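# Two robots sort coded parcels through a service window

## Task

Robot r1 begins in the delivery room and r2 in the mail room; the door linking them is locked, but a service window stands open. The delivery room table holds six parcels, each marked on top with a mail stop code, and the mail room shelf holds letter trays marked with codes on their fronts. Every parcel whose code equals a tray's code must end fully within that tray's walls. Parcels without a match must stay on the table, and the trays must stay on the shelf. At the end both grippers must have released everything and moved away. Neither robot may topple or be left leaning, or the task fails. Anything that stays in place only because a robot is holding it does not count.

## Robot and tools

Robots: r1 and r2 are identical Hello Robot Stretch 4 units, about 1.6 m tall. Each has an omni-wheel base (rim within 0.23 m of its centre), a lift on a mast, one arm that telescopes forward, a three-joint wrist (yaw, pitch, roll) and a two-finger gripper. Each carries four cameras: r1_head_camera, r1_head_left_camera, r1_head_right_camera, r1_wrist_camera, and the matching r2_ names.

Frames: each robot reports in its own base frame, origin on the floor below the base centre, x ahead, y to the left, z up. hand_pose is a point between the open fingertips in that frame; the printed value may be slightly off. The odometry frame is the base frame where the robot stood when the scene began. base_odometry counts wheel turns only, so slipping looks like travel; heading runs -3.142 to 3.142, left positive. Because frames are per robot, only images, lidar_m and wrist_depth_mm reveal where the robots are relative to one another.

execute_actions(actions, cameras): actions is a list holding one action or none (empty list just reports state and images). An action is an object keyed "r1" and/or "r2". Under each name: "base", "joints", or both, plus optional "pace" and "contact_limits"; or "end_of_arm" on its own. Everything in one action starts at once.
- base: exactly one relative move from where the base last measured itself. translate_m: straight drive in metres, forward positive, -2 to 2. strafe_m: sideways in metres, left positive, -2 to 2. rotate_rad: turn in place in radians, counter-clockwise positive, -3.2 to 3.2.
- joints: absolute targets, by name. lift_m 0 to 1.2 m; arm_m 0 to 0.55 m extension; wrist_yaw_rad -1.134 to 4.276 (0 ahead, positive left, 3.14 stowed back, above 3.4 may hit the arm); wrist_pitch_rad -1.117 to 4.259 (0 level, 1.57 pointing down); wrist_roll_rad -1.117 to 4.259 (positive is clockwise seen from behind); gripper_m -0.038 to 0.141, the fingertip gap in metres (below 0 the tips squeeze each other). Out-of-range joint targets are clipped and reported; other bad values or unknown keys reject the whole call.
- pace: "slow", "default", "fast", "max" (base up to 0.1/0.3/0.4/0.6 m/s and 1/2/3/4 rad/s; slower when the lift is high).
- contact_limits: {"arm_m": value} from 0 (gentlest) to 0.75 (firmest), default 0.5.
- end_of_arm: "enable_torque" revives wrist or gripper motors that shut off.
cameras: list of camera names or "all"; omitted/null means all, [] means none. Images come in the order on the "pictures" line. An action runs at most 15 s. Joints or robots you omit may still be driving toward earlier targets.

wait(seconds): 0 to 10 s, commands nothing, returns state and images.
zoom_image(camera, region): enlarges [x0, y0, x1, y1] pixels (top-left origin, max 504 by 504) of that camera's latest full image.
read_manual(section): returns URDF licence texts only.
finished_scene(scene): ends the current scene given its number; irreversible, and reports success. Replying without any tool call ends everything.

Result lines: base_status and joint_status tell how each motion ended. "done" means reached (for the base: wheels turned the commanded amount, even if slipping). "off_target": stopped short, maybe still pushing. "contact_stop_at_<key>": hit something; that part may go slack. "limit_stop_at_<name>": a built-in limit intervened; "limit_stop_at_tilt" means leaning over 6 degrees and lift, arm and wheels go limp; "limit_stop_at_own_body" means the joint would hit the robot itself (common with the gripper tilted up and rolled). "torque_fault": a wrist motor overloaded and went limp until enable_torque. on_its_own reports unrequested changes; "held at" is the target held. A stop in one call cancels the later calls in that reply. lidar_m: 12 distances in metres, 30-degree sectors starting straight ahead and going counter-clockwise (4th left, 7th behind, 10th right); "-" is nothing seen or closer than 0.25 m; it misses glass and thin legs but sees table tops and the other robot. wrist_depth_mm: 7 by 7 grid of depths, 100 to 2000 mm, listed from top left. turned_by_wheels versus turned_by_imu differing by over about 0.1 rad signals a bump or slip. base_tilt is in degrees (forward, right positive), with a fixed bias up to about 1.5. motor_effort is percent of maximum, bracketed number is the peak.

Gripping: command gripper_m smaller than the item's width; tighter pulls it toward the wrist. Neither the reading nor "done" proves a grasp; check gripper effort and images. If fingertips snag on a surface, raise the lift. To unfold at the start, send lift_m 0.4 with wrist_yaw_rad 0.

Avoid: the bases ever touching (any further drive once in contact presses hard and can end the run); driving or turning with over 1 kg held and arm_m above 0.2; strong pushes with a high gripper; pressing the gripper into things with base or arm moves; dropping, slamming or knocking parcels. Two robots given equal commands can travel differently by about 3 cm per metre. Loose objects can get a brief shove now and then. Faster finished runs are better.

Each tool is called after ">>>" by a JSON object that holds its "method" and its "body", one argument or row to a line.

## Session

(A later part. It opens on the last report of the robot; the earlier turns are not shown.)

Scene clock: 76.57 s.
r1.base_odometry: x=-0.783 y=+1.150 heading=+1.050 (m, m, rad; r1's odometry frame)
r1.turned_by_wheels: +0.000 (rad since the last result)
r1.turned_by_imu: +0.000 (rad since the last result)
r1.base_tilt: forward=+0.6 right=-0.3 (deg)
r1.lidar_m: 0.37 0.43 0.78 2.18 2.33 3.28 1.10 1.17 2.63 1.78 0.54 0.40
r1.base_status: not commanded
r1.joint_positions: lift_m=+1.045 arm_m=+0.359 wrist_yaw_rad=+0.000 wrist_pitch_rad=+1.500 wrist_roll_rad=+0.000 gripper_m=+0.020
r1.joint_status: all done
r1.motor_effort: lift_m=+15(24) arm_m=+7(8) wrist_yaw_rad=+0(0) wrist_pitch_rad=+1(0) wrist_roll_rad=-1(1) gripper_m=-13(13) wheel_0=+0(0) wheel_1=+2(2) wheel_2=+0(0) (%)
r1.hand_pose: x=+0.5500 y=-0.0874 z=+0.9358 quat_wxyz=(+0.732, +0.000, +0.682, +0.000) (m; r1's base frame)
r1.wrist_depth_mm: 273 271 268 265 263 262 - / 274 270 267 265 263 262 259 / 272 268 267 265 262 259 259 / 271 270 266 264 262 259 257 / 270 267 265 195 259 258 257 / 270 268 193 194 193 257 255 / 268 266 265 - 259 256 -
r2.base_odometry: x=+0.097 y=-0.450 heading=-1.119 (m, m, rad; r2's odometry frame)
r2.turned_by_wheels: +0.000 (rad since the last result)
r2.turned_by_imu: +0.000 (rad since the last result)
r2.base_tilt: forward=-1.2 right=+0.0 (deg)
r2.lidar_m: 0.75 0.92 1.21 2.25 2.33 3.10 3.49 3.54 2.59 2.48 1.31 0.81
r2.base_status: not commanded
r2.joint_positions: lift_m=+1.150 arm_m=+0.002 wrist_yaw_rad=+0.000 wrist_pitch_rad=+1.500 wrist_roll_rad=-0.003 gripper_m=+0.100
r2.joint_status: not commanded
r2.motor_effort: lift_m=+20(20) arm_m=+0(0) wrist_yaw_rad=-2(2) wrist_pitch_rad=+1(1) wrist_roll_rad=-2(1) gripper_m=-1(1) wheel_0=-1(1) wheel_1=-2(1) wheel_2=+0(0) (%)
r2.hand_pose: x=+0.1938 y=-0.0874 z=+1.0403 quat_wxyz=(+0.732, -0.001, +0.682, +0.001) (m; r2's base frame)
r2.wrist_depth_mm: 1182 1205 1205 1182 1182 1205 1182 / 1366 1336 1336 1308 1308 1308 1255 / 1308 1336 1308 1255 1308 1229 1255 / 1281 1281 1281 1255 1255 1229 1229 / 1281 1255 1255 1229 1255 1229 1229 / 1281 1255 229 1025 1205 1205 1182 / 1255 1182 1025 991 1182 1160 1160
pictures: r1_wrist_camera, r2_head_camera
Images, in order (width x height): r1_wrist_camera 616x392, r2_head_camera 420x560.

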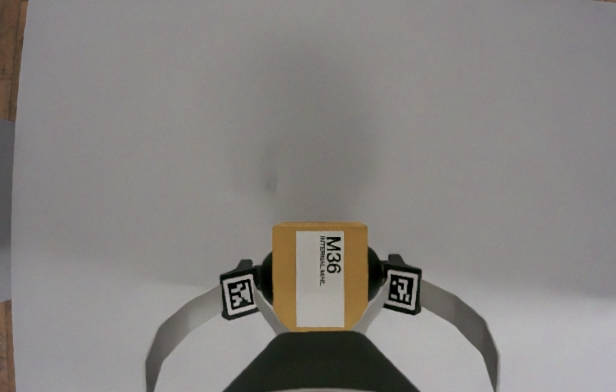

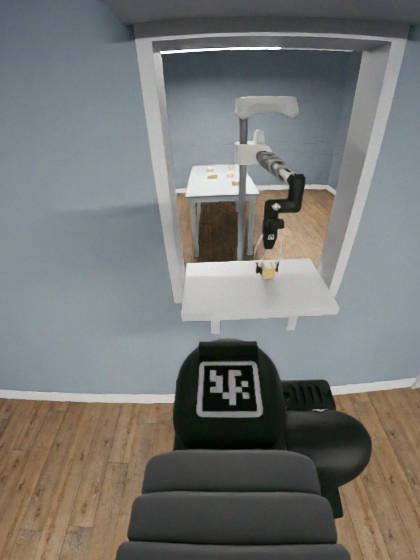

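>>> {"method": "execute_actions", "body": {
  "actions": [
    {"r1": {"joints": {"lift_m": 1.036}, "pace": "slow"}}
  ],
  "cameras": []
}}

>>> {"method": "execute_actions", "body": {
  "actions": [
    {"r1": {"joints": {"gripper_m": 0.1}}}
  ],
  "cameras": ["r1_wrist_camera"]
}}

>>> {"method": "execute_actions", "body": {
  "actions": [
    {"r1": {"joints": {"lift_m": 1.12}}}
  ],
  "cameras": ["r1_wrist_camera"]
}}

Scene clock: 77.60 s.
r1.base_odometry: x=-0.783 y=+1.150 heading=+1.050 (m, m, rad; r1's odometry frame)
r1.turned_by_wheels: +0.000 (rad since the last result)
r1.turned_by_imu: +0.000 (rad since the last result)
r1.base_tilt: forward=+0.7 right=-0.3 (deg)
r1.lidar_m: 0.38 0.43 0.74 2.19 2.30 3.27 1.08 1.15 2.64 1.79 0.56 0.37
r1.base_status: not commanded
r1.joint_positions: lift_m=+1.036 arm_m=+0.359 wrist_yaw_rad=+0.000 wrist_pitch_rad=+1.500 wrist_roll_rad=+0.000 gripper_m=+0.020
r1.joint_status: all done
r1.motor_effort: lift_m=+15(15) arm_m=+8(8) wrist_yaw_rad=+0(0) wrist_pitch_rad=+1(1) wrist_roll_rad=+0(1) gripper_m=-14(15) wheel_0=-1(0) wheel_1=+2(2) wheel_2=+1(0) (%)
r1.hand_pose: x=+0.5500 y=-0.0874 z=+0.9268 quat_wxyz=(+0.732, +0.000, +0.682, +0.000) (m; r1's base frame)
r1.wrist_depth_mm: 263 262 259 257 255 252 - / 263 262 258 256 255 252 249 / 264 259 258 255 253 251 249 / 262 259 257 254 252 250 248 / 262 259 256 195 251 250 247 / 260 258 193 194 193 248 248 / 258 258 255 - 251 248 -
r2.base_odometry: x=+0.097 y=-0.450 heading=-1.119 (m, m, rad; r2's odometry frame)
r2.turned_by_wheels: +0.000 (rad since the last result)
r2.turned_by_imu: +0.000 (rad since the last result)
r2.base_tilt: forward=-1.2 right=+0.0 (deg)
r2.lidar_m: 0.76 0.91 1.23 2.26 2.34 3.10 3.49 3.54 2.57 2.48 1.31 0.82
r2.base_status: not commanded
r2.joint_positions: lift_m=+1.150 arm_m=+0.002 wrist_yaw_rad=+0.000 wrist_pitch_rad=+1.500 wrist_roll_rad=-0.003 gripper_m=+0.100
r2.joint_status: not commanded
r2.motor_effort: lift_m=+20(20) arm_m=+0(0) wrist_yaw_rad=-2(2) wrist_pitch_rad=+1(2) wrist_roll_rad=+0(1) gripper_m=+1(3) wheel_0=-1(0) wheel_1=-1(1) wheel_2=+0(0) (%)
r2.hand_pose: x=+0.1938 y=-0.0874 z=+1.0403 quat_wxyz=(+0.732, -0.001, +0.682, +0.001) (m; r2's base frame)
r2.wrist_depth_mm: 1229 1229 1205 1160 1205 1182 1182 / 1336 1308 1308 1308 1308 1255 1281 / 1308 1308 1336 1281 1255 1281 1229 / 1308 1255 1281 1255 1281 1229 1229 / 1229 1255 1255 1229 1229 1229 1229 / 1229 1229 227 1025 1205 1205 1160 / 1229 1205 1008 991 1182 1182 1182
pictures: none
No camera images: the call's "cameras" was empty. Leave "cameras" out to get every camera's image.

Scene clock: 79.23 s.
r1.base_odometry: x=-0.783 y=+1.150 heading=+1.050 (m, m, rad; r1's odometry frame)
r1.turned_by_wheels: +0.000 (rad since the last result)
r1.turned_by_imu: +0.000 (rad since the last result)
r1.base_tilt: forward=+0.7 right=-0.3 (deg)
r1.lidar_m: 0.37 0.42 0.76 2.20 2.33 3.26 1.09 1.18 2.62 1.78 0.56 0.42
r1.base_status: not commanded
r1.joint_positions: lift_m=+1.036 arm_m=+0.359 wrist_yaw_rad=+0.000 wrist_pitch_rad=+1.500 wrist_roll_rad=+0.000 gripper_m=+0.100
r1.joint_status: all done
r1.motor_effort: lift_m=+15(15) arm_m=+8(8) wrist_yaw_rad=+1(0) wrist_pitch_rad=+0(1) wrist_roll_rad=-1(1) gripper_m=-2(13) wheel_0=+0(0) wheel_1=+2(2) wheel_2=+1(1) (%)
r1.hand_pose: x=+0.5500 y=-0.0874 z=+0.9268 quat_wxyz=(+0.732, +0.000, +0.682, +0.000) (m; r1's base frame)
r1.wrist_depth_mm: 264 263 259 257 255 252 - / 263 262 258 256 254 252 251 / 263 260 257 255 253 251 249 / 263 259 257 255 253 250 249 / 262 258 256 205 251 250 248 / 260 258 255 204 250 248 247 / 259 257 255 - 250 248 -
r2.base_odometry: x=+0.097 y=-0.450 heading=-1.119 (m, m, rad; r2's odometry frame)
r2.turned_by_wheels: +0.000 (rad since the last result)
r2.turned_by_imu: +0.000 (rad since the last result)
r2.base_tilt: forward=-1.2 right=+0.0 (deg)
r2.lidar_m: 0.76 0.92 1.23 2.25 2.34 3.09 3.48 3.53 2.60 2.48 1.31 0.81
r2.base_status: not commanded
r2.joint_positions: lift_m=+1.150 arm_m=+0.002 wrist_yaw_rad=+0.000 wrist_pitch_rad=+1.500 wrist_roll_rad=-0.003 gripper_m=+0.100
r2.joint_status: not commanded
r2.motor_effort: lift_m=+20(20) arm_m=-1(0) wrist_yaw_rad=-2(2) wrist_pitch_rad=+1(1) wrist_roll_rad=+0(1) gripper_m=+0(1) wheel_0=-1(1) wheel_1=-1(1) wheel_2=+0(0) (%)
r2.hand_pose: x=+0.1938 y=-0.0874 z=+1.0403 quat_wxyz=(+0.732, -0.001, +0.682, +0.001) (m; r2's base frame)
r2.wrist_depth_mm: 1182 1182 1160 1205 1205 1182 1160 / 1308 1308 1308 1308 1308 1281 1281 / 1336 1308 1308 1255 1255 1255 1229 / 1255 1281 1255 1255 1255 1255 1255 / 1255 1255 1281 1205 1255 1255 1229 / 1255 1255 228 1025 1229 1205 1205 / 1255 1255 991 991 1182 1182 1182
pictures: r1_wrist_camera
Images, in order (width x height): r1_wrist_camera 616x392.

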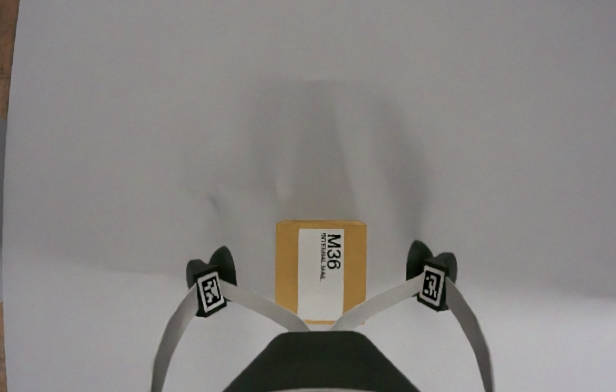

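Scene clock: 80.57 s.
r1.base_odometry: x=-0.783 y=+1.150 heading=+1.050 (m, m, rad; r1's odometry frame)
r1.turned_by_wheels: +0.000 (rad since the last result)
r1.turned_by_imu: +0.000 (rad since the last result)
r1.base_tilt: forward=+0.7 right=-0.3 (deg)
r1.lidar_m: 0.35 0.43 0.78 2.19 2.27 3.24 1.08 1.17 2.61 1.77 0.55 0.41
r1.base_status: not commanded
r1.joint_positions: lift_m=+1.120 arm_m=+0.359 wrist_yaw_rad=+0.000 wrist_pitch_rad=+1.500 wrist_roll_rad=+0.000 gripper_m=+0.100
r1.joint_status: all done
r1.motor_effort: lift_m=+25(26) arm_m=+8(8) wrist_yaw_rad=+0(0) wrist_pitch_rad=+1(0) wrist_roll_rad=+0(0) gripper_m=+1(1) wheel_0=+0(0) wheel_1=+2(2) wheel_2=+1(0) (%)
r1.hand_pose: x=+0.5500 y=-0.0874 z=+1.0101 quat_wxyz=(+0.732, +0.000, +0.682, +0.000) (m; r1's base frame)
r1.wrist_depth_mm: 1255 347 345 342 788 336 1205 / 1255 345 342 340 336 334 330 / 343 345 343 340 338 334 330 / 327 343 340 338 334 330 330 / 329 342 340 286 334 332 327 / 1229 343 336 334 332 327 329 / 1229 343 338 - 330 327 325
r2.base_odometry: x=+0.097 y=-0.450 heading=-1.119 (m, m, rad; r2's odometry frame)
r2.turned_by_wheels: +0.000 (rad since the last result)
r2.turned_by_imu: +0.000 (rad since the last result)
r2.base_tilt: forward=-1.3 right=+0.0 (deg)
r2.lidar_m: 0.76 0.92 1.23 2.26 2.33 3.11 3.48 3.53 2.57 2.48 1.31 0.82
r2.base_status: not commanded
r2.joint_positions: lift_m=+1.150 arm_m=+0.002 wrist_yaw_rad=+0.000 wrist_pitch_rad=+1.500 wrist_roll_rad=-0.003 gripper_m=+0.100
r2.joint_status: not commanded
r2.motor_effort: lift_m=+20(20) arm_m=+0(0) wrist_yaw_rad=-1(2) wrist_pitch_rad=+1(1) wrist_roll_rad=-1(1) gripper_m=+0(0) wheel_0=-1(1) wheel_1=-1(1) wheel_2=+0(0) (%)
r2.hand_pose: x=+0.1938 y=-0.0874 z=+1.0403 quat_wxyz=(+0.732, -0.001, +0.682, +0.001) (m; r2's base frame)
r2.wrist_depth_mm: 1182 1182 1229 1205 1205 1160 1205 / 1366 1336 1336 1281 1281 1308 1255 / 1336 1281 1308 1336 1281 1255 1281 / 1308 1281 1281 1255 1229 1255 1229 / 1308 1281 1281 1281 1205 1229 1229 / 1255 1255 228 1025 1182 1205 1205 / 1229 1229 1008 1008 1182 1182 1182
pictures: r1_wrist_camera
Images, in order (width x height): r1_wrist_camera 616x392.

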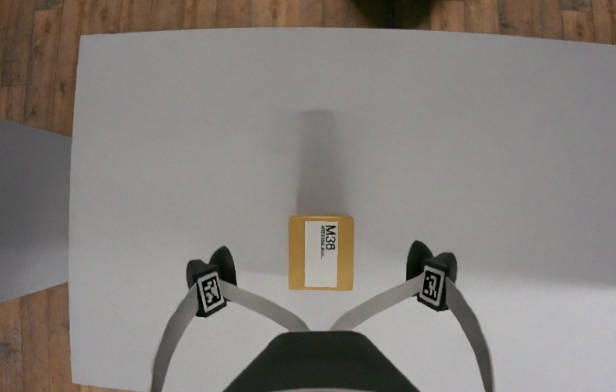

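>>> {"method": "execute_actions", "body": {
  "actions": [
    {"r1": {"base": {"translate_m": -0.25}, "joints": {"arm_m": 0.02}}, "r2": {"base": {"translate_m": 0.38}}}
  ],
  "cameras": ["r2_head_camera"]
}}

>>> {"method": "execute_actions", "body": {
  "actions": [
    {"r1": {"base": {"rotate_rad": -1.57}, "joints": {"lift_m": 0.98}}, "r2": {"joints": {"arm_m": 0.3}}}
  ],
  "cameras": ["r2_head_camera", "r2_wrist_camera", "r1_head_camera"]
}}

Scene clock: 84.50 s.
r1.base_odometry: x=-0.907 y=+0.933 heading=+1.050 (m, m, rad; r1's odometry frame)
r1.turned_by_wheels: +0.000 (rad since the last result)
r1.turned_by_imu: +0.000 (rad since the last result)
r1.base_tilt: forward=+0.7 right=-0.3 (deg)
r1.lidar_m: 0.61 0.81 1.11 2.18 2.31 0.84 0.84 0.89 2.60 2.51 1.07 0.66
r1.base_status: done
r1.joint_positions: lift_m=+1.120 arm_m=+0.021 wrist_yaw_rad=+0.000 wrist_pitch_rad=+1.500 wrist_roll_rad=+0.000 gripper_m=+0.100
r1.joint_status: all done
r1.motor_effort: lift_m=+24(24) arm_m=-7(8) wrist_yaw_rad=+1(0) wrist_pitch_rad=-1(0) wrist_roll_rad=-1(0) gripper_m=+0(0) wheel_0=-1(4) wheel_1=+0(5) wheel_2=-1(8) (%)
r1.hand_pose: x=+0.2125 y=-0.0874 z=+1.0101 quat_wxyz=(+0.732, +0.000, +0.682, +0.000) (m; r1's base frame)
r1.wrist_depth_mm: 1078 1098 1078 1060 1060 1025 1008 / 1281 1255 1255 1229 1229 1205 1182 / 1255 1229 1229 1229 1205 1205 1182 / 1229 1229 1229 1255 1205 1205 1182 / 1255 1229 1229 1025 1205 1205 1182 / 1255 1229 1025 1008 1205 1205 1182 / 1255 1229 1229 - 1205 1182 1160
r2.base_odometry: x=+0.263 y=-0.792 heading=-1.119 (m, m, rad; r2's odometry frame)
r2.turned_by_wheels: +0.000 (rad since the last result)
r2.turned_by_imu: +0.001 (rad since the last result)
r2.base_tilt: forward=-1.2 right=+0.0 (deg)
r2.lidar_m: 0.38 0.40 0.72 1.72 2.35 3.13 3.92 3.70 2.60 2.11 0.59 0.42
r2.base_status: done
r2.joint_positions: lift_m=+1.150 arm_m=+0.002 wrist_yaw_rad=+0.000 wrist_pitch_rad=+1.500 wrist_roll_rad=-0.003 gripper_m=+0.100
r2.joint_status: not commanded
r2.motor_effort: lift_m=+20(20) arm_m=+0(0) wrist_yaw_rad=-2(1) wrist_pitch_rad=+0(1) wrist_roll_rad=-2(1) gripper_m=-4(1) wheel_0=+1(8) wheel_1=+1(5) wheel_2=+0(11) (%)
r2.hand_pose: x=+0.1938 y=-0.0874 z=+1.0403 quat_wxyz=(+0.732, -0.001, +0.682, +0.001) (m; r2's base frame)
r2.wrist_depth_mm: 508 399 394 394 392 387 387 / 699 410 410 413 413 410 404 / 1078 1078 1078 1078 1078 1060 1060 / 1336 1281 1281 1255 1229 1255 1255 / 1281 1281 1255 1255 1229 1205 1205 / 1255 1229 228 1025 1229 1205 1182 / 1229 1229 1025 991 1182 1182 1182
pictures: r2_head_camera
Images, in order (width x height): r2_head_camera 420x560.

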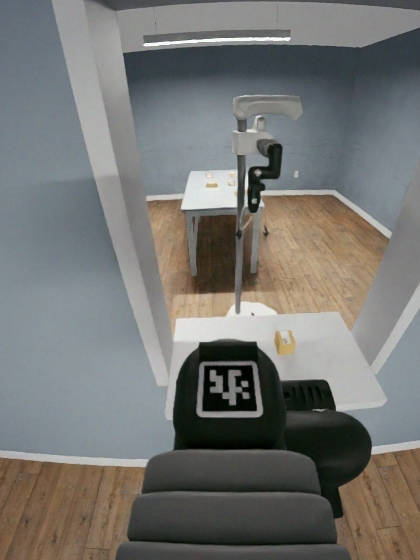

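Scene clock: 87.07 s.
r1.base_odometry: x=-0.907 y=+0.933 heading=-0.520 (m, m, rad; r1's odometry frame)
r1.turned_by_wheels: -1.570 (rad since the last result)
r1.turned_by_imu: -1.572 (rad since the last result)
r1.base_tilt: forward=+0.6 right=-0.3 (deg)
r1.lidar_m: 2.51 1.09 0.68 0.64 0.80 1.10 2.20 2.33 0.90 0.84 0.90 2.59
r1.base_status: done
r1.joint_positions: lift_m=+0.980 arm_m=+0.021 wrist_yaw_rad=+0.000 wrist_pitch_rad=+1.500 wrist_roll_rad=+0.000 gripper_m=+0.100
r1.joint_status: all done
r1.motor_effort: lift_m=+15(23) arm_m=-7(7) wrist_yaw_rad=+0(1) wrist_pitch_rad=+1(1) wrist_roll_rad=+0(1) gripper_m=-2(3) wheel_0=-1(3) wheel_1=+0(3) wheel_2=+1(4) (%)
r1.hand_pose: x=+0.2125 y=-0.0874 z=+0.8708 quat_wxyz=(+0.732, +0.000, +0.682, +0.000) (m; r1's base frame)
r1.wrist_depth_mm: 1078 1138 1118 1098 1078 1060 1078 / 1078 1118 1118 1098 1078 1060 1078 / 1098 1118 1118 1098 1098 1078 1060 / 1078 1118 1078 1078 1078 1060 1060 / 1098 1118 1098 891 1078 1078 1060 / 1078 1098 878 866 1060 1060 1042 / 1078 1098 1078 - 1060 1060 1060
r2.base_odometry: x=+0.263 y=-0.792 heading=-1.119 (m, m, rad; r2's odometry frame)
r2.turned_by_wheels: +0.000 (rad since the last result)
r2.turned_by_imu: +0.001 (rad since the last result)
r2.base_tilt: forward=-1.2 right=+0.0 (deg)
r2.lidar_m: 0.38 0.39 0.69 1.72 2.35 3.12 3.90 3.69 2.58 2.12 0.57 0.40
r2.base_status: not commanded
r2.joint_positions: lift_m=+1.150 arm_m=+0.299 wrist_yaw_rad=+0.000 wrist_pitch_rad=+1.500 wrist_roll_rad=-0.003 gripper_m=+0.100
r2.joint_status: all done
r2.motor_effort: lift_m=+20(20) arm_m=+7(6) wrist_yaw_rad=-3(2) wrist_pitch_rad=+3(1) wrist_roll_rad=+1(0) gripper_m=+2(2) wheel_0=+2(1) wheel_1=+2(2) wheel_2=+0(0) (%)
r2.hand_pose: x=+0.4900 y=-0.0874 z=+1.0403 quat_wxyz=(+0.732, -0.001, +0.682, +0.001) (m; r2's base frame)
r2.wrist_depth_mm: 1366 399 394 392 387 387 382 / 1308 392 387 384 382 379 375 / 357 384 382 379 375 368 370 / 357 377 375 373 368 364 366 / 364 373 368 366 362 362 357 / 1255 366 229 362 355 353 353 / 1229 362 357 355 351 347 345
pictures: r1_head_camera, r2_head_camera, r2_wrist_camera
Images, in order (width x height): r1_head_camera 420x560, r2_head_camera 420x560, r2_wrist_camera 616x392.

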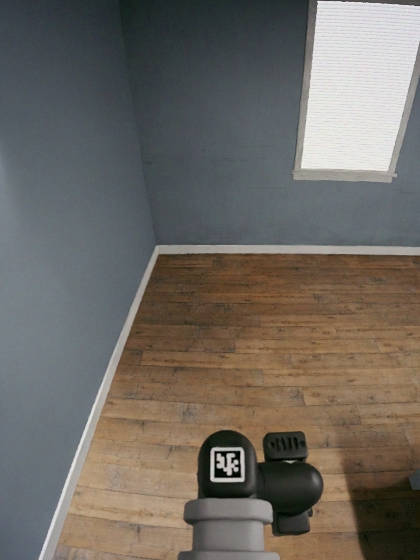

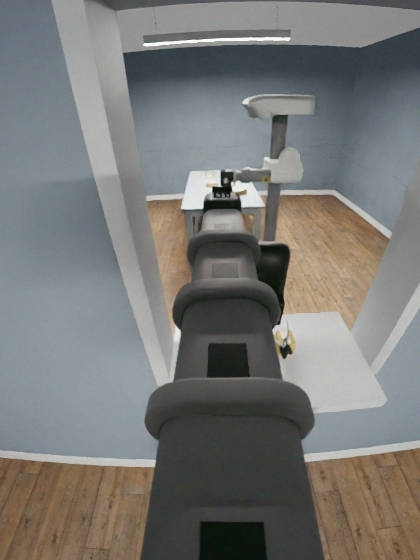

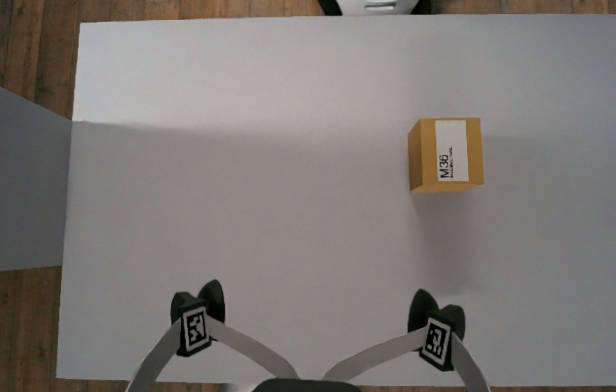

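>>> {"method": "execute_actions", "body": {
  "actions": [
    {"r1": {"base": {"translate_m": -0.72}, "pace": "fast"}, "r2": {"base": {"strafe_m": -0.125}, "joints": {"arm_m": 0.41}}}
  ],
  "cameras": ["r2_wrist_camera", "r1_head_right_camera"]
}}

Scene clock: 91.80 s.
r1.base_odometry: x=-1.532 y=+1.291 heading=-0.520 (m, m, rad; r1's odometry frame)
r1.turned_by_wheels: +0.000 (rad since the last result)
r1.turned_by_imu: -0.001 (rad since the last result)
r1.base_tilt: forward=+0.6 right=-0.3 (deg)
r1.lidar_m: 2.70 0.94 0.79 0.76 0.79 1.16 1.46 1.56 2.22 1.75 0.97 1.24
r1.base_status: done
r1.joint_positions: lift_m=+0.980 arm_m=+0.021 wrist_yaw_rad=+0.000 wrist_pitch_rad=+1.500 wrist_roll_rad=+0.000 gripper_m=+0.100
r1.joint_status: not commanded
r1.motor_effort: lift_m=+15(16) arm_m=-7(8) wrist_yaw_rad=+1(0) wrist_pitch_rad=-1(0) wrist_roll_rad=-1(0) gripper_m=-1(0) wheel_0=+1(4) wheel_1=+1(5) wheel_2=-2(11) (%)
r1.hand_pose: x=+0.2125 y=-0.0874 z=+0.8708 quat_wxyz=(+0.732, +0.000, +0.682, +0.000) (m; r1's base frame)
r1.wrist_depth_mm: 1098 1118 1118 1098 1078 1060 1078 / 1098 1138 1118 1118 1078 1078 1060 / 1118 1118 1118 1078 1098 1060 1078 / 1118 1098 1098 1098 1078 1078 1060 / 1098 1098 1078 878 1078 1060 1060 / 1118 1118 866 878 1078 1060 1060 / 1098 1098 1098 - 1060 1042 1060
r2.base_odometry: x=+0.150 y=-0.846 heading=-1.119 (m, m, rad; r2's odometry frame)
r2.turned_by_wheels: +0.000 (rad since the last result)
r2.turned_by_imu: +0.001 (rad since the last result)
r2.base_tilt: forward=-1.2 right=-0.1 (deg)
r2.lidar_m: 0.39 0.41 0.70 1.75 2.47 3.28 3.89 3.49 2.46 2.33 0.78 0.41
r2.base_status: done
r2.joint_positions: lift_m=+1.150 arm_m=+0.409 wrist_yaw_rad=+0.000 wrist_pitch_rad=+1.500 wrist_roll_rad=-0.003 gripper_m=+0.100
r2.joint_status: all done
r2.motor_effort: lift_m=+20(19) arm_m=+8(6) wrist_yaw_rad=-2(2) wrist_pitch_rad=+1(1) wrist_roll_rad=-3(0) gripper_m=-2(3) wheel_0=+0(11) wheel_1=+0(8) wheel_2=+0(2) (%)
r2.hand_pose: x=+0.6000 y=-0.0874 z=+1.0403 quat_wxyz=(+0.732, -0.001, +0.682, +0.001) (m; r2's base frame)
r2.wrist_depth_mm: 1397 1336 1336 1308 1308 1281 1138 / 1336 1336 1308 1308 1281 1308 1281 / 389 382 379 377 375 370 1229 / 382 379 375 373 370 364 788 / 375 373 368 364 362 359 357 / 370 366 228 357 357 351 347 / 362 359 355 353 351 349 345
pictures: r1_head_right_camera, r2_wrist_camera
Images, in order (width x height): r1_head_right_camera 420x672, r2_wrist_camera 616x392.

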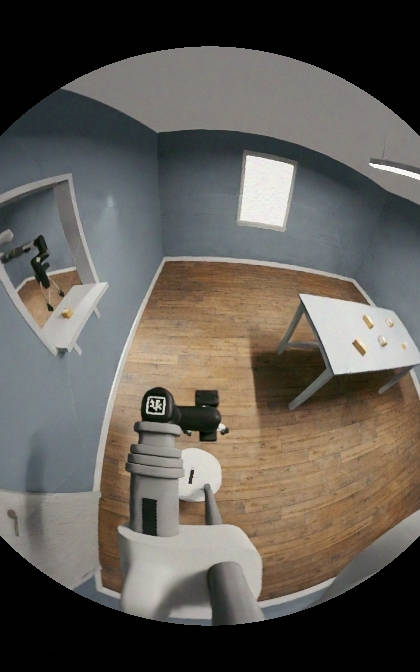

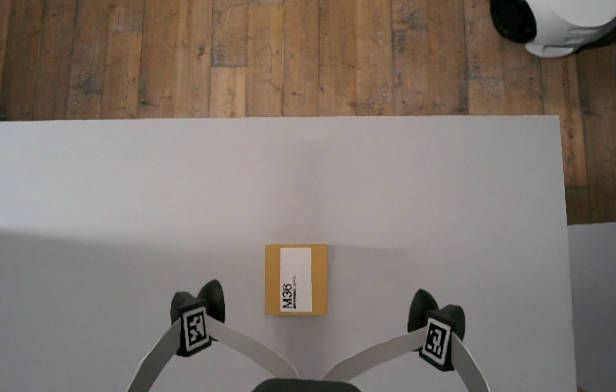

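>>> {"method": "execute_actions", "body": {
  "actions": [
    {"r1": {"base": {"strafe_m": -1.4}, "pace": "fast"}, "r2": {"base": {"strafe_m": 0.015}, "joints": {"lift_m": 1.04}}}
  ],
  "cameras": ["r2_wrist_camera", "r1_head_camera"]
}}

Scene clock: 97.60 s.
r1.base_odometry: x=-2.227 y=+0.076 heading=-0.520 (m, m, rad; r1's odometry frame)
r1.turned_by_wheels: +0.000 (rad since the last result)
r1.turned_by_imu: +0.001 (rad since the last result)
r1.base_tilt: forward=+0.6 right=-0.3 (deg)
r1.lidar_m: 0.43 0.45 0.64 2.15 2.12 1.58 1.53 1.61 2.17 2.11 0.58 0.46
r1.base_status: done
r1.joint_positions: lift_m=+0.980 arm_m=+0.021 wrist_yaw_rad=+0.000 wrist_pitch_rad=+1.500 wrist_roll_rad=+0.000 gripper_m=+0.100
r1.joint_status: not commanded
r1.motor_effort: lift_m=+17(16) arm_m=-7(7) wrist_yaw_rad=+0(1) wrist_pitch_rad=+0(0) wrist_roll_rad=-1(0) gripper_m=+2(0) wheel_0=+1(8) wheel_1=+1(8) wheel_2=-1(1) (%)
r1.hand_pose: x=+0.2125 y=-0.0874 z=+0.8707 quat_wxyz=(+0.732, +0.000, +0.682, +0.000) (m; r1's base frame)
r1.wrist_depth_mm: 1118 1118 1118 1098 1078 1078 1060 / 831 1118 1098 1098 1098 1078 1060 / 1118 1118 1118 1098 1078 1078 1060 / 1118 1098 1098 1098 1078 1060 1078 / 1118 1118 1098 878 1078 1060 1042 / 1118 1098 866 878 1078 1060 1042 / 1098 1078 1078 - 1060 1078 1042
r2.base_odometry: x=+0.164 y=-0.840 heading=-1.119 (m, m, rad; r2's odometry frame)
r2.turned_by_wheels: +0.000 (rad since the last result)
r2.turned_by_imu: +0.001 (rad since the last result)
r2.base_tilt: forward=-1.2 right=+0.0 (deg)
r2.lidar_m: 0.38 0.41 0.70 1.73 2.46 3.25 3.90 3.52 2.50 2.33 0.75 0.44
r2.base_status: done
r2.joint_positions: lift_m=+1.040 arm_m=+0.409 wrist_yaw_rad=+0.000 wrist_pitch_rad=+1.500 wrist_roll_rad=-0.003 gripper_m=+0.100
r2.joint_status: all done
r2.motor_effort: lift_m=+15(18) arm_m=+7(7) wrist_yaw_rad=-2(2) wrist_pitch_rad=+1(1) wrist_roll_rad=+1(1) gripper_m=-2(1) wheel_0=-3(11) wheel_1=+0(6) wheel_2=+0(2) (%)
r2.hand_pose: x=+0.6000 y=-0.0874 z=+0.9306 quat_wxyz=(+0.732, -0.001, +0.682, +0.001) (m; r2's base frame)
r2.wrist_depth_mm: 1255 1229 1229 1229 1229 1160 1182 / 279 276 273 271 268 267 264 / 273 273 268 267 263 262 260 / 270 266 266 263 259 256 256 / 264 263 259 209 255 253 252 / 260 258 229 206 253 249 248 / 256 253 251 204 247 246 244
pictures: r1_head_camera, r2_wrist_camera
Images, in order (width x height): r1_head_camera 420x560, r2_wrist_camera 616x392.

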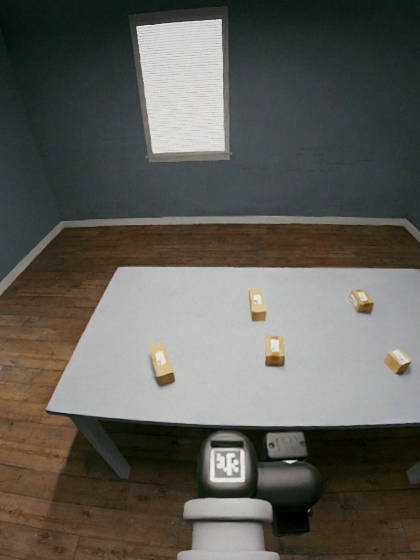

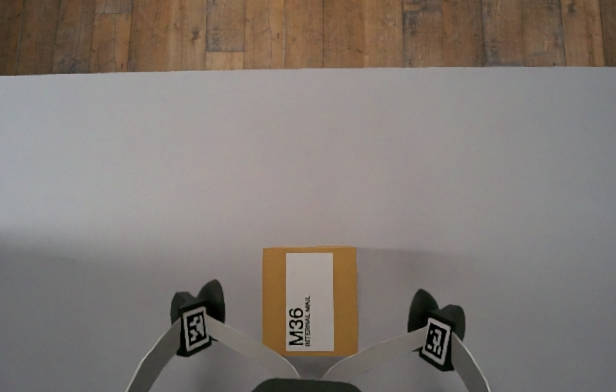

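>>> {"method": "execute_actions", "body": {
  "actions": [
    {"r1": {"base": {"translate_m": 0.1}, "joints": {"arm_m": 0.36, "lift_m": 1.0}}, "r2": {"joints": {"gripper_m": 0.02}}}
  ],
  "cameras": ["r2_wrist_camera", "r1_wrist_camera"]
}}

Scene clock: 100.60 s.
r1.base_odometry: x=-2.141 y=+0.026 heading=-0.520 (m, m, rad; r1's odometry frame)
r1.turned_by_wheels: +0.000 (rad since the last result)
r1.turned_by_imu: +0.000 (rad since the last result)
r1.base_tilt: forward=+0.7 right=-0.3 (deg)
r1.lidar_m: 0.34 0.35 0.49 2.11 2.21 1.69 1.64 1.71 2.19 2.10 0.44 0.35
r1.base_status: done
r1.joint_positions: lift_m=+1.000 arm_m=+0.359 wrist_yaw_rad=+0.000 wrist_pitch_rad=+1.500 wrist_roll_rad=+0.000 gripper_m=+0.100
r1.joint_status: all done
r1.motor_effort: lift_m=+25(25) arm_m=+8(9) wrist_yaw_rad=+0(0) wrist_pitch_rad=+1(0) wrist_roll_rad=-1(1) gripper_m=-2(1) wheel_0=+0(8) wheel_1=+0(2) wheel_2=+1(10) (%)
r1.hand_pose: x=+0.5500 y=-0.0874 z=+0.8901 quat_wxyz=(+0.732, +0.000, +0.682, +0.000) (m; r1's base frame)
r1.wrist_depth_mm: 368 364 364 357 357 353 349 / 366 366 362 357 353 351 351 / 366 362 359 355 353 349 349 / 364 362 359 355 304 349 347 / 347 362 355 353 304 347 345 / 355 362 355 351 351 345 347 / 362 357 355 - 349 345 342
r2.base_odometry: x=+0.164 y=-0.840 heading=-1.119 (m, m, rad; r2's odometry frame)
r2.turned_by_wheels: +0.000 (rad since the last result)
r2.turned_by_imu: +0.001 (rad since the last result)
r2.base_tilt: forward=-1.3 right=+0.0 (deg)
r2.lidar_m: 0.38 0.41 0.72 1.74 2.43 3.27 3.91 3.51 2.49 2.33 0.77 0.43
r2.base_status: not commanded
r2.joint_positions: lift_m=+1.040 arm_m=+0.409 wrist_yaw_rad=+0.000 wrist_pitch_rad=+1.500 wrist_roll_rad=-0.003 gripper_m=+0.020
r2.joint_status: all done
r2.motor_effort: lift_m=+15(16) arm_m=+7(8) wrist_yaw_rad=-2(1) wrist_pitch_rad=+0(1) wrist_roll_rad=-1(0) gripper_m=-16(21) wheel_0=-3(3) wheel_1=+0(0) wheel_2=+0(0) (%)
r2.hand_pose: x=+0.6000 y=-0.0874 z=+0.9306 quat_wxyz=(+0.732, -0.001, +0.682, +0.001) (m; r2's base frame)
r2.wrist_depth_mm: 1255 1229 1229 1205 1182 1182 1182 / 281 276 273 272 268 266 265 / 272 272 270 266 265 262 260 / 268 265 264 260 260 257 256 / 263 263 262 201 255 253 251 / 260 257 255 196 249 251 248 / 256 253 250 195 186 245 244
pictures: r1_wrist_camera, r2_wrist_camera
Images, in order (width x height): r1_wrist_camera 616x392, r2_wrist_camera 616x392.

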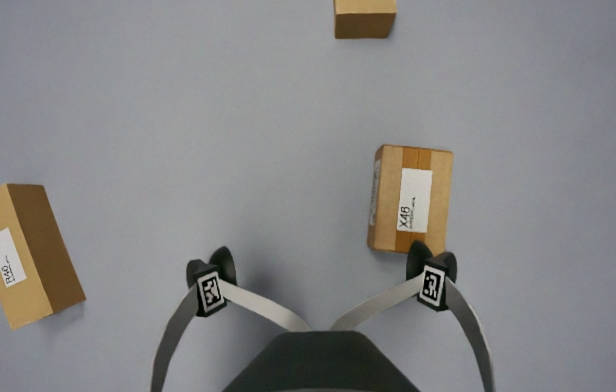

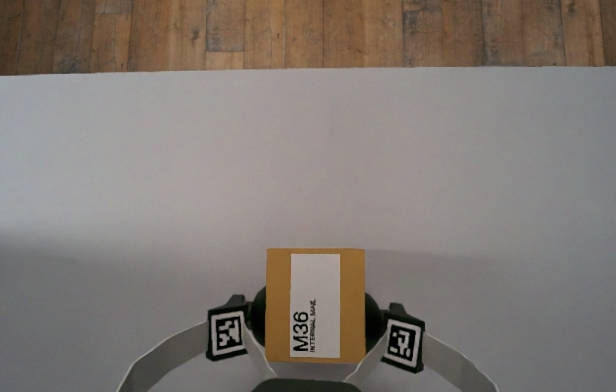

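>>> {"method": "zoom_image", "body": {
  "camera": "r1_wrist_camera",
  "region": [360, 140, 470, 260]
}}

>>> {"method": "zoom_image", "body": {
  "camera": "r1_wrist_camera",
  "region": [0, 180, 100, 330]
}}

>>> {"method": "execute_actions", "body": {
  "actions": [
    {"r1": {"base": {"strafe_m": 0.2}}, "r2": {"joints": {"lift_m": 1.12}}}
  ],
  "cameras": ["r2_wrist_camera", "r1_wrist_camera"]
}}

Region (360, 140, 470, 260) of r1_wrist_camera's 616x392 image, scaled by 4.200; it fills the left 462 columns of this view, and the rest is white.

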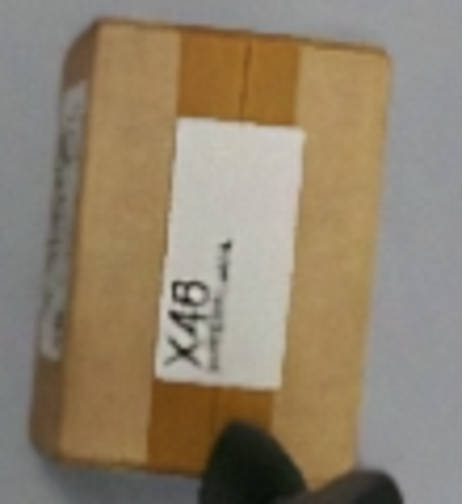

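Region (0, 180, 100, 330) of r1_wrist_camera's 616x392 image, scaled by 3.360.

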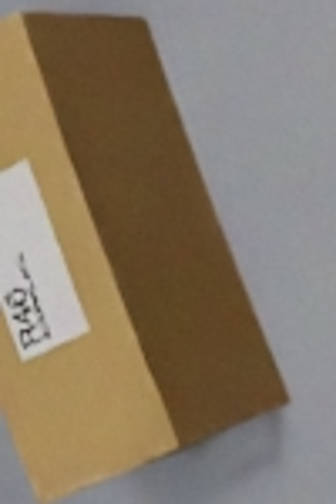

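Scene clock: 102.77 s.
r1.base_odometry: x=-2.041 y=+0.200 heading=-0.520 (m, m, rad; r1's odometry frame)
r1.turned_by_wheels: +0.000 (rad since the last result)
r1.turned_by_imu: +0.000 (rad since the last result)
r1.base_tilt: forward=+0.6 right=-0.3 (deg)
r1.lidar_m: 0.32 0.37 1.90 1.96 2.03 1.67 1.62 1.73 2.38 2.31 0.52 0.37
r1.base_status: done
r1.joint_positions: lift_m=+1.000 arm_m=+0.359 wrist_yaw_rad=+0.000 wrist_pitch_rad=+1.500 wrist_roll_rad=+0.000 gripper_m=+0.100
r1.joint_status: not commanded
r1.motor_effort: lift_m=+25(25) arm_m=+7(8) wrist_yaw_rad=+0(0) wrist_pitch_rad=+1(1) wrist_roll_rad=-1(1) gripper_m=-3(2) wheel_0=+0(10) wheel_1=+0(6) wheel_2=+0(1) (%)
r1.hand_pose: x=+0.5500 y=-0.0874 z=+0.8901 quat_wxyz=(+0.732, +0.000, +0.682, +0.000) (m; r1's base frame)
r1.wrist_depth_mm: 370 366 364 357 355 351 342 / 366 362 359 357 355 353 349 / 368 362 357 355 355 351 349 / 366 362 357 357 353 349 347 / 366 362 306 353 353 347 345 / 364 359 303 353 349 345 343 / 362 359 355 - 349 345 343
r2.base_odometry: x=+0.164 y=-0.840 heading=-1.119 (m, m, rad; r2's odometry frame)
r2.turned_by_wheels: +0.000 (rad since the last result)
r2.turned_by_imu: +0.001 (rad since the last result)
r2.base_tilt: forward=-1.2 right=+0.1 (deg)
r2.lidar_m: 0.38 0.41 0.70 1.73 2.47 3.27 3.89 3.52 2.47 2.34 0.75 0.42
r2.base_status: not commanded
r2.joint_positions: lift_m=+1.120 arm_m=+0.409 wrist_yaw_rad=+0.000 wrist_pitch_rad=+1.500 wrist_roll_rad=-0.003 gripper_m=+0.020
r2.joint_status: all done
r2.motor_effort: lift_m=+20(22) arm_m=+7(8) wrist_yaw_rad=-1(2) wrist_pitch_rad=+1(2) wrist_roll_rad=+2(1) gripper_m=-16(15) wheel_0=-3(3) wheel_1=+0(0) wheel_2=+0(0) (%)
r2.hand_pose: x=+0.6000 y=-0.0874 z=+1.0103 quat_wxyz=(+0.732, -0.001, +0.682, +0.001) (m; r2's base frame)
r2.wrist_depth_mm: 1366 1308 1308 1308 1308 1255 1255 / 1308 1255 1308 1255 1281 1255 1255 / 357 349 349 347 345 340 340 / 351 347 342 342 340 338 334 / 345 340 338 199 334 330 329 / 338 336 330 196 327 325 322 / 336 330 324 194 186 319 319
pictures: r1_wrist_camera, r2_wrist_camera
Images, in order (width x height): r1_wrist_camera 616x392, r2_wrist_camera 616x392.

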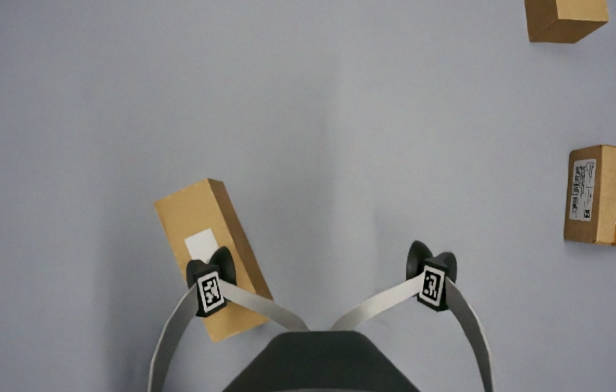

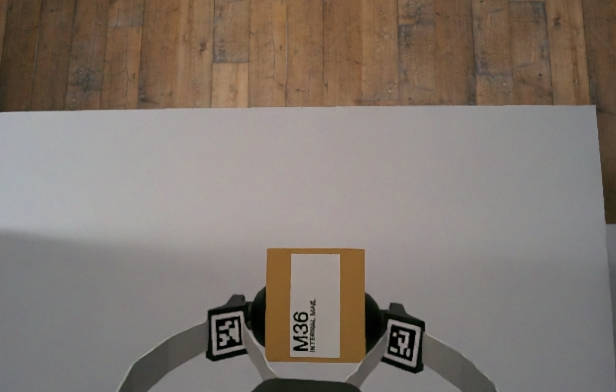

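>>> {"method": "execute_actions", "body": {
  "actions": [
    {"r1": {"base": {"strafe_m": 0.09}, "joints": {"arm_m": 0.35, "wrist_roll_rad": -0.37}}, "r2": {"base": {"translate_m": -0.3}, "joints": {"arm_m": 0.02}}}
  ],
  "cameras": ["r1_wrist_camera"]
}}

Scene clock: 106.57 s.
r1.base_odometry: x=-1.996 y=+0.278 heading=-0.520 (m, m, rad; r1's odometry frame)
r1.turned_by_wheels: +0.000 (rad since the last result)
r1.turned_by_imu: +0.000 (rad since the last result)
r1.base_tilt: forward=+0.7 right=-0.3 (deg)
r1.lidar_m: 0.33 0.38 1.84 1.86 1.93 1.69 1.62 1.72 2.41 1.26 0.51 0.34
r1.base_status: done
r1.joint_positions: lift_m=+1.000 arm_m=+0.351 wrist_yaw_rad=+0.000 wrist_pitch_rad=+1.500 wrist_roll_rad=-0.370 gripper_m=+0.100
r1.joint_status: all done
r1.motor_effort: lift_m=+25(25) arm_m=-7(8) wrist_yaw_rad=+0(1) wrist_pitch_rad=+0(0) wrist_roll_rad=-1(6) gripper_m=-1(0) wheel_0=+0(8) wheel_1=+0(7) wheel_2=+0(0) (%)
r1.hand_pose: x=+0.5426 y=-0.0874 z=+0.8901 quat_wxyz=(+0.719, -0.134, +0.670, +0.125) (m; r1's base frame)
r1.wrist_depth_mm: 359 359 357 357 357 353 355 / 359 359 357 357 357 355 355 / 359 357 357 355 355 355 351 / 359 357 357 303 355 353 353 / 357 355 355 301 353 353 353 / 357 355 355 303 351 351 351 / 1118 355 353 - 351 349 349
r2.base_odometry: x=+0.033 y=-0.570 heading=-1.119 (m, m, rad; r2's odometry frame)
r2.turned_by_wheels: +0.000 (rad since the last result)
r2.turned_by_imu: +0.001 (rad since the last result)
r2.base_tilt: forward=-1.2 right=+0.0 (deg)
r2.lidar_m: 0.69 0.71 1.10 2.38 2.44 3.23 3.55 3.56 2.49 2.37 1.20 0.74
r2.base_status: done
r2.joint_positions: lift_m=+1.120 arm_m=+0.021 wrist_yaw_rad=+0.000 wrist_pitch_rad=+1.501 wrist_roll_rad=-0.003 gripper_m=+0.020
r2.joint_status: all done
r2.motor_effort: lift_m=+20(20) arm_m=-8(8) wrist_yaw_rad=-2(1) wrist_pitch_rad=-1(0) wrist_roll_rad=+0(2) gripper_m=-18(19) wheel_0=-2(6) wheel_1=-1(5) wheel_2=+1(10) (%)
r2.hand_pose: x=+0.2125 y=-0.0874 z=+1.0103 quat_wxyz=(+0.732, -0.001, +0.682, +0.001) (m; r2's base frame)
r2.wrist_depth_mm: 1008 1025 1042 1042 1025 1042 1025 / 1308 1281 1281 1255 1281 1255 1229 / 1308 1255 1281 1255 1229 1205 1229 / 1281 1229 1205 1229 1229 1229 1182 / 1255 1229 1205 200 1205 1205 1182 / 1229 1205 1008 197 1160 1160 1160 / 1182 1205 976 195 187 1138 1160
pictures: r1_wrist_camera
Images, in order (width x height): r1_wrist_camera 616x392.

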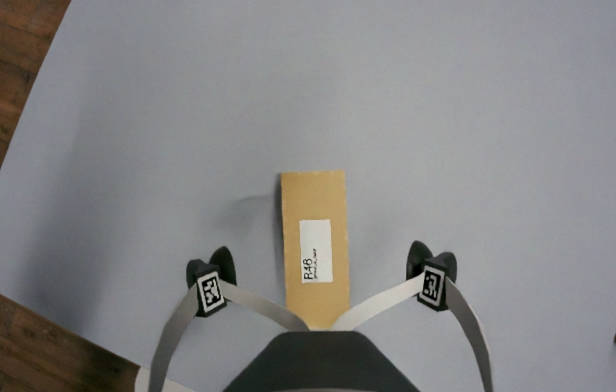

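>>> {"method": "zoom_image", "body": {
  "camera": "r1_wrist_camera",
  "region": [275, 205, 355, 295]
}}

Region (275, 205, 355, 295) of r1_wrist_camera's 616x392 image, scaled by 5.600.

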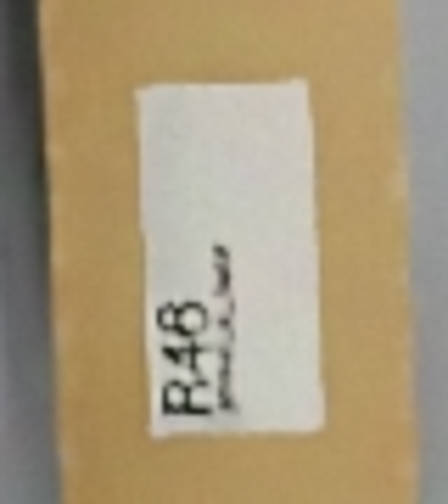

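>>> {"method": "execute_actions", "body": {
  "actions": [
    {"r1": {"joints": {"lift_m": 0.902}}, "r2": {"base": {"rotate_rad": 3.08}, "joints": {"lift_m": 0.45}}}
  ],
  "cameras": ["r1_wrist_camera", "r2_head_camera"]
}}

>>> {"method": "zoom_image", "body": {
  "camera": "r1_wrist_camera",
  "region": [270, 220, 370, 330]
}}

Scene clock: 112.07 s.
r1.base_odometry: x=-1.996 y=+0.278 heading=-0.520 (m, m, rad; r1's odometry frame)
r1.turned_by_wheels: +0.000 (rad since the last result)
r1.turned_by_imu: +0.000 (rad since the last result)
r1.base_tilt: forward=+0.7 right=-0.3 (deg)
r1.lidar_m: 0.32 0.37 1.82 1.86 1.95 1.68 1.59 1.72 2.42 1.30 0.51 0.38
r1.base_status: not commanded
r1.joint_positions: lift_m=+0.902 arm_m=+0.351 wrist_yaw_rad=+0.000 wrist_pitch_rad=+1.500 wrist_roll_rad=-0.370 gripper_m=+0.100
r1.joint_status: all done
r1.motor_effort: lift_m=+15(23) arm_m=-8(8) wrist_yaw_rad=+1(0) wrist_pitch_rad=+0(1) wrist_roll_rad=-1(2) gripper_m=+1(3) wheel_0=+0(0) wheel_1=+0(1) wheel_2=+0(0) (%)
r1.hand_pose: x=+0.5426 y=-0.0874 z=+0.7929 quat_wxyz=(+0.719, -0.134, +0.670, +0.125) (m; r1's base frame)
r1.wrist_depth_mm: 262 262 262 260 259 258 - / 263 262 260 259 259 258 257 / 262 262 259 258 259 258 257 / 260 260 259 207 257 257 256 / 260 259 258 206 257 256 256 / 259 259 257 206 256 255 255 / 257 258 257 - 256 255 -
r2.base_odometry: x=+0.033 y=-0.570 heading=+1.960 (m, m, rad; r2's odometry frame)
r2.turned_by_wheels: +3.080 (rad since the last result)
r2.turned_by_imu: +3.139 (rad since the last result)
r2.base_tilt: forward=-1.3 right=+0.0 (deg)
r2.lidar_m: 3.04 3.57 2.57 2.36 1.31 0.75 0.69 0.70 1.06 2.27 2.41 3.09
r2.base_status: done
r2.joint_positions: lift_m=+0.450 arm_m=+0.021 wrist_yaw_rad=+0.000 wrist_pitch_rad=+1.500 wrist_roll_rad=-0.003 gripper_m=+0.020
r2.joint_status: all done
r2.motor_effort: lift_m=+16(18) arm_m=-7(7) wrist_yaw_rad=-2(1) wrist_pitch_rad=-1(2) wrist_roll_rad=-4(2) gripper_m=-16(21) wheel_0=-2(6) wheel_1=+0(5) wheel_2=-2(10) (%)
r2.hand_pose: x=+0.2125 y=-0.0874 z=+0.3406 quat_wxyz=(+0.732, -0.001, +0.682, +0.001) (m; r2's base frame)
r2.wrist_depth_mm: 615 615 603 603 597 597 585 / 609 603 603 597 591 580 580 / 597 591 591 580 574 569 569 / 591 585 585 574 574 569 559 / 580 574 569 200 559 554 549 / 564 569 353 197 544 544 539 / 559 349 343 195 186 535 535
pictures: r1_wrist_camera, r2_head_camera
Images, in order (width x height): r1_wrist_camera 616x392, r2_head_camera 420x560.

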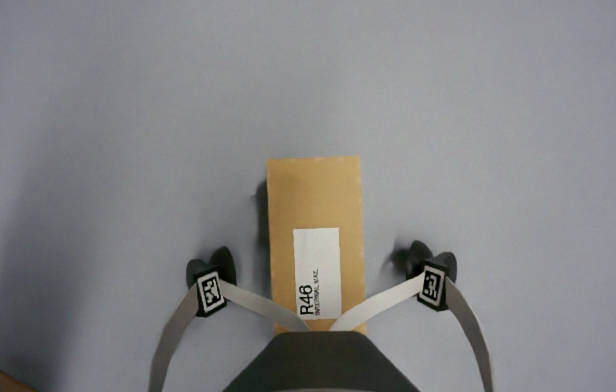

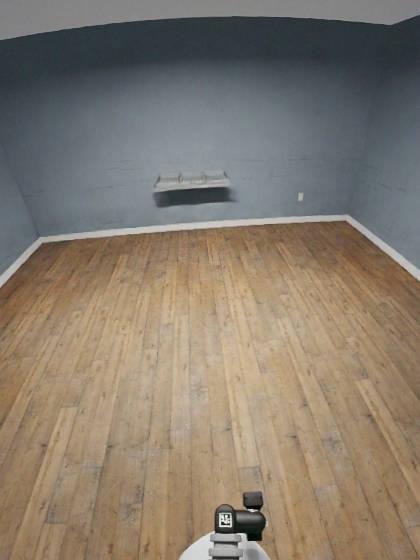

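Region (270, 220, 370, 330) of r1_wrist_camera's 616x392 image, scaled by 4.582; it fills the left 458 columns of this view, and the rest is white.

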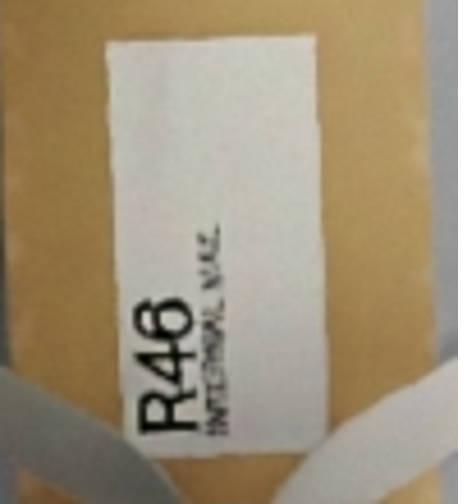

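>>> {"method": "execute_actions", "body": {
  "actions": [
    {"r1": {"joints": {"lift_m": 0.897}, "pace": "slow"}, "r2": {"base": {"translate_m": 2.0}, "pace": "max"}}
  ],
  "cameras": ["r2_head_camera"]
}}

>>> {"method": "execute_actions", "body": {
  "actions": [
    {"r1": {"joints": {"gripper_m": 0.022}}, "r2": {"base": {"translate_m": 0.6}, "joints": {"lift_m": 1.05}, "pace": "fast"}}
  ],
  "cameras": ["r1_wrist_camera", "r2_head_camera"]
}}

Scene clock: 118.07 s.
r1.base_odometry: x=-1.996 y=+0.278 heading=-0.520 (m, m, rad; r1's odometry frame)
r1.turned_by_wheels: +0.000 (rad since the last result)
r1.turned_by_imu: +0.000 (rad since the last result)
r1.base_tilt: forward=+0.7 right=-0.3 (deg)
r1.lidar_m: 0.34 0.38 1.83 1.82 1.93 1.67 1.62 1.71 2.41 1.31 0.51 0.35
r1.base_status: not commanded
r1.joint_positions: lift_m=+0.897 arm_m=+0.351 wrist_yaw_rad=+0.000 wrist_pitch_rad=+1.500 wrist_roll_rad=-0.370 gripper_m=+0.100
r1.joint_status: all done
r1.motor_effort: lift_m=+15(15) arm_m=-7(8) wrist_yaw_rad=+1(1) wrist_pitch_rad=-1(1) wrist_roll_rad=-2(1) gripper_m=-4(2) wheel_0=-1(1) wheel_1=+0(0) wheel_2=+0(0) (%)
r1.hand_pose: x=+0.5426 y=-0.0874 z=+0.7879 quat_wxyz=(+0.719, -0.134, +0.670, +0.125) (m; r1's base frame)
r1.wrist_depth_mm: 258 257 256 255 253 254 - / 257 256 256 255 254 253 252 / 256 256 255 254 253 253 252 / 256 255 254 202 253 252 253 / 255 254 253 201 252 251 251 / 254 254 252 201 251 251 250 / 254 254 252 - 251 250 -
r2.base_odometry: x=-0.727 y=+1.280 heading=+1.960 (m, m, rad; r2's odometry frame)
r2.turned_by_wheels: +0.000 (rad since the last result)
r2.turned_by_imu: +0.000 (rad since the last result)
r2.base_tilt: forward=-1.3 right=+0.0 (deg)
r2.lidar_m: 1.06 1.07 1.97 2.61 2.65 3.01 2.79 2.84 2.33 2.16 2.20 1.66
r2.base_status: done
r2.joint_positions: lift_m=+0.450 arm_m=+0.021 wrist_yaw_rad=+0.000 wrist_pitch_rad=+1.500 wrist_roll_rad=-0.003 gripper_m=+0.020
r2.joint_status: not commanded
r2.motor_effort: lift_m=+17(17) arm_m=-7(7) wrist_yaw_rad=-2(1) wrist_pitch_rad=-2(2) wrist_roll_rad=+0(1) gripper_m=-18(18) wheel_0=+0(6) wheel_1=-1(7) wheel_2=+2(14) (%)
r2.hand_pose: x=+0.2125 y=-0.0874 z=+0.3405 quat_wxyz=(+0.732, -0.001, +0.682, +0.001) (m; r2's base frame)
r2.wrist_depth_mm: 621 615 603 603 597 597 591 / 609 603 597 591 585 574 574 / 591 591 585 574 580 580 569 / 585 585 574 574 569 564 559 / 574 574 569 200 559 554 554 / 564 564 351 196 549 544 544 / 559 349 343 195 186 539 535
pictures: r2_head_camera
Images, in order (width x height): r2_head_camera 420x560.

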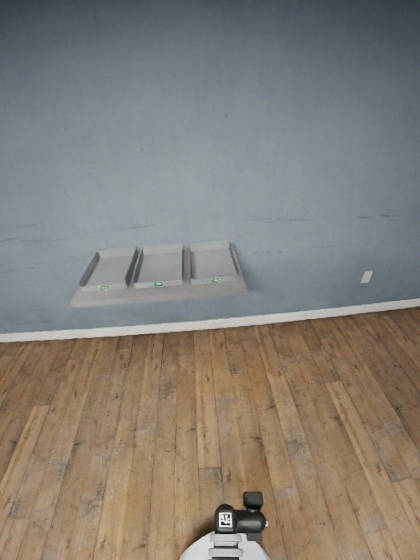

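Scene clock: 120.87 s.
r1.base_odometry: x=-1.996 y=+0.278 heading=-0.520 (m, m, rad; r1's odometry frame)
r1.turned_by_wheels: +0.000 (rad since the last result)
r1.turned_by_imu: +0.000 (rad since the last result)
r1.base_tilt: forward=+0.7 right=-0.4 (deg)
r1.lidar_m: 0.33 0.35 1.85 1.86 1.92 1.67 1.61 1.72 2.43 1.23 0.47 0.38
r1.base_status: not commanded
r1.joint_positions: lift_m=+0.897 arm_m=+0.351 wrist_yaw_rad=+0.000 wrist_pitch_rad=+1.500 wrist_roll_rad=-0.370 gripper_m=+0.022
r1.joint_status: all done
r1.motor_effort: lift_m=+15(15) arm_m=-7(8) wrist_yaw_rad=+0(0) wrist_pitch_rad=+0(0) wrist_roll_rad=-1(1) gripper_m=-13(13) wheel_0=+0(0) wheel_1=+0(0) wheel_2=+0(0) (%)
r1.hand_pose: x=+0.5426 y=-0.0874 z=+0.7879 quat_wxyz=(+0.719, -0.134, +0.670, +0.125) (m; r1's base frame)
r1.wrist_depth_mm: 257 256 256 255 255 253 - / 257 256 254 255 253 253 253 / 256 255 254 254 254 253 252 / 256 254 254 193 253 252 251 / 255 254 253 192 252 251 251 / 254 254 194 191 191 251 250 / 254 254 252 - 251 251 -
r2.base_odometry: x=-0.955 y=+1.835 heading=+1.961 (m, m, rad; r2's odometry frame)
r2.turned_by_wheels: +0.000 (rad since the last result)
r2.turned_by_imu: +0.001 (rad since the last result)
r2.base_tilt: forward=-1.2 right=+0.0 (deg)
r2.lidar_m: 0.46 0.48 0.61 2.62 2.71 3.43 3.41 3.37 2.26 2.10 1.50 1.01
r2.base_status: done
r2.joint_positions: lift_m=+1.050 arm_m=+0.021 wrist_yaw_rad=+0.000 wrist_pitch_rad=+1.500 wrist_roll_rad=-0.003 gripper_m=+0.020
r2.joint_status: all done
r2.motor_effort: lift_m=+19(21) arm_m=-7(7) wrist_yaw_rad=-2(1) wrist_pitch_rad=+0(1) wrist_roll_rad=-3(1) gripper_m=-19(17) wheel_0=+1(9) wheel_1=-1(7) wheel_2=+3(12) (%)
r2.hand_pose: x=+0.2125 y=-0.0874 z=+0.9403 quat_wxyz=(+0.732, -0.001, +0.682, +0.001) (m; r2's base frame)
r2.wrist_depth_mm: 449 442 442 439 1205 1205 1160 / 1255 1229 1182 1205 1182 1160 1182 / 1205 1182 1205 1205 1160 1160 1138 / 1205 1182 1160 1182 1160 1138 1138 / 1182 1160 1160 200 1138 1118 1138 / 1138 1160 931 196 1118 1118 1118 / 1118 1138 904 195 186 1098 1078
pictures: r1_wrist_camera, r2_head_camera
Images, in order (width x height): r1_wrist_camera 616x392, r2_head_camera 420x560.

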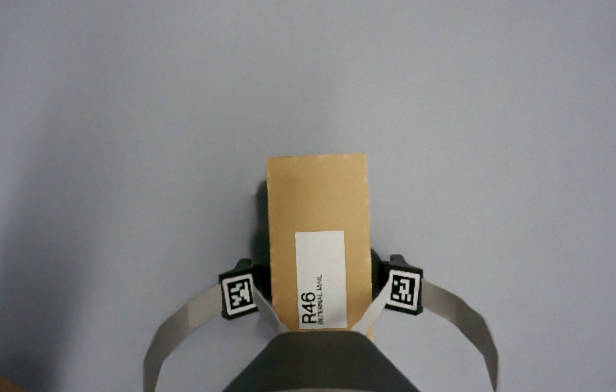

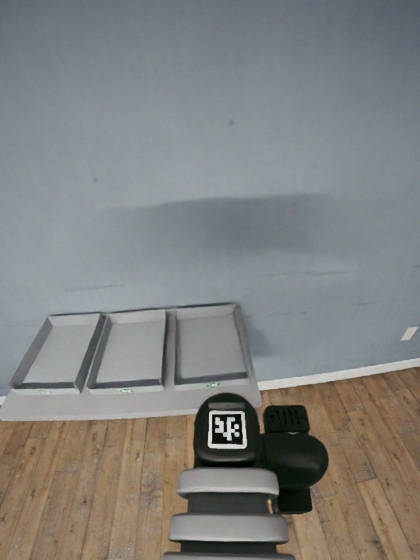

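>>> {"method": "execute_actions", "body": {
  "actions": [
    {"r1": {"joints": {"lift_m": 0.96}}, "r2": {"base": {"rotate_rad": 0.09}}}
  ],
  "cameras": ["r2_head_camera"]
}}

Scene clock: 122.93 s.
r1.base_odometry: x=-1.996 y=+0.278 heading=-0.520 (m, m, rad; r1's odometry frame)
r1.turned_by_wheels: +0.000 (rad since the last result)
r1.turned_by_imu: +0.000 (rad since the last result)
r1.base_tilt: forward=+0.7 right=-0.3 (deg)
r1.lidar_m: 0.35 0.39 1.83 1.83 1.90 1.67 1.62 1.70 2.40 1.27 0.48 0.36
r1.base_status: not commanded
r1.joint_positions: lift_m=+0.960 arm_m=+0.351 wrist_yaw_rad=+0.000 wrist_pitch_rad=+1.500 wrist_roll_rad=-0.370 gripper_m=+0.022
r1.joint_status: all done
r1.motor_effort: lift_m=+25(27) arm_m=-8(8) wrist_yaw_rad=+0(0) wrist_pitch_rad=+1(0) wrist_roll_rad=-2(1) gripper_m=-13(13) wheel_0=+0(0) wheel_1=+0(0) wheel_2=+0(0) (%)
r1.hand_pose: x=+0.5426 y=-0.0874 z=+0.8500 quat_wxyz=(+0.719, -0.134, +0.670, +0.125) (m; r1's base frame)
r1.wrist_depth_mm: 320 319 317 319 317 315 315 / 319 320 317 317 315 315 314 / 319 317 317 317 314 315 312 / 319 317 315 193 314 312 312 / 317 317 315 192 314 312 312 / 315 315 193 192 191 312 312 / 691 315 315 - 312 312 310
r2.base_odometry: x=-0.955 y=+1.835 heading=+2.050 (m, m, rad; r2's odometry frame)
r2.turned_by_wheels: +0.090 (rad since the last result)
r2.turned_by_imu: +0.092 (rad since the last result)
r2.base_tilt: forward=-1.3 right=+0.0 (deg)
r2.lidar_m: 0.47 0.50 0.68 2.67 2.75 3.53 3.44 3.05 2.17 2.11 1.38 0.51
r2.base_status: done
r2.joint_positions: lift_m=+1.050 arm_m=+0.021 wrist_yaw_rad=+0.000 wrist_pitch_rad=+1.500 wrist_roll_rad=-0.003 gripper_m=+0.020
r2.joint_status: not commanded
r2.motor_effort: lift_m=+20(20) arm_m=-7(7) wrist_yaw_rad=-2(2) wrist_pitch_rad=-2(0) wrist_roll_rad=+0(1) gripper_m=-18(20) wheel_0=-3(5) wheel_1=-1(6) wheel_2=-1(4) (%)
r2.hand_pose: x=+0.2125 y=-0.0874 z=+0.9403 quat_wxyz=(+0.732, -0.001, +0.682, +0.001) (m; r2's base frame)
r2.wrist_depth_mm: 449 449 439 433 462 1229 1182 / 1229 1205 1205 1182 1182 1182 1160 / 1229 1182 1205 1182 1182 1182 1138 / 1229 1160 1160 1160 1138 1138 1118 / 1160 1182 1160 200 1160 1138 1138 / 1138 1160 946 197 1098 1098 1078 / 1118 1118 904 194 186 1078 1078
pictures: r2_head_camera
Images, in order (width x height): r2_head_camera 420x560.

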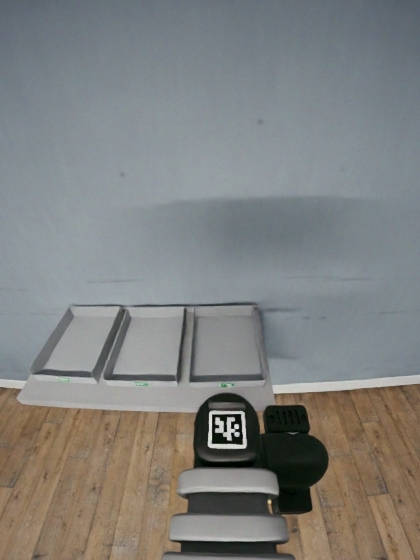

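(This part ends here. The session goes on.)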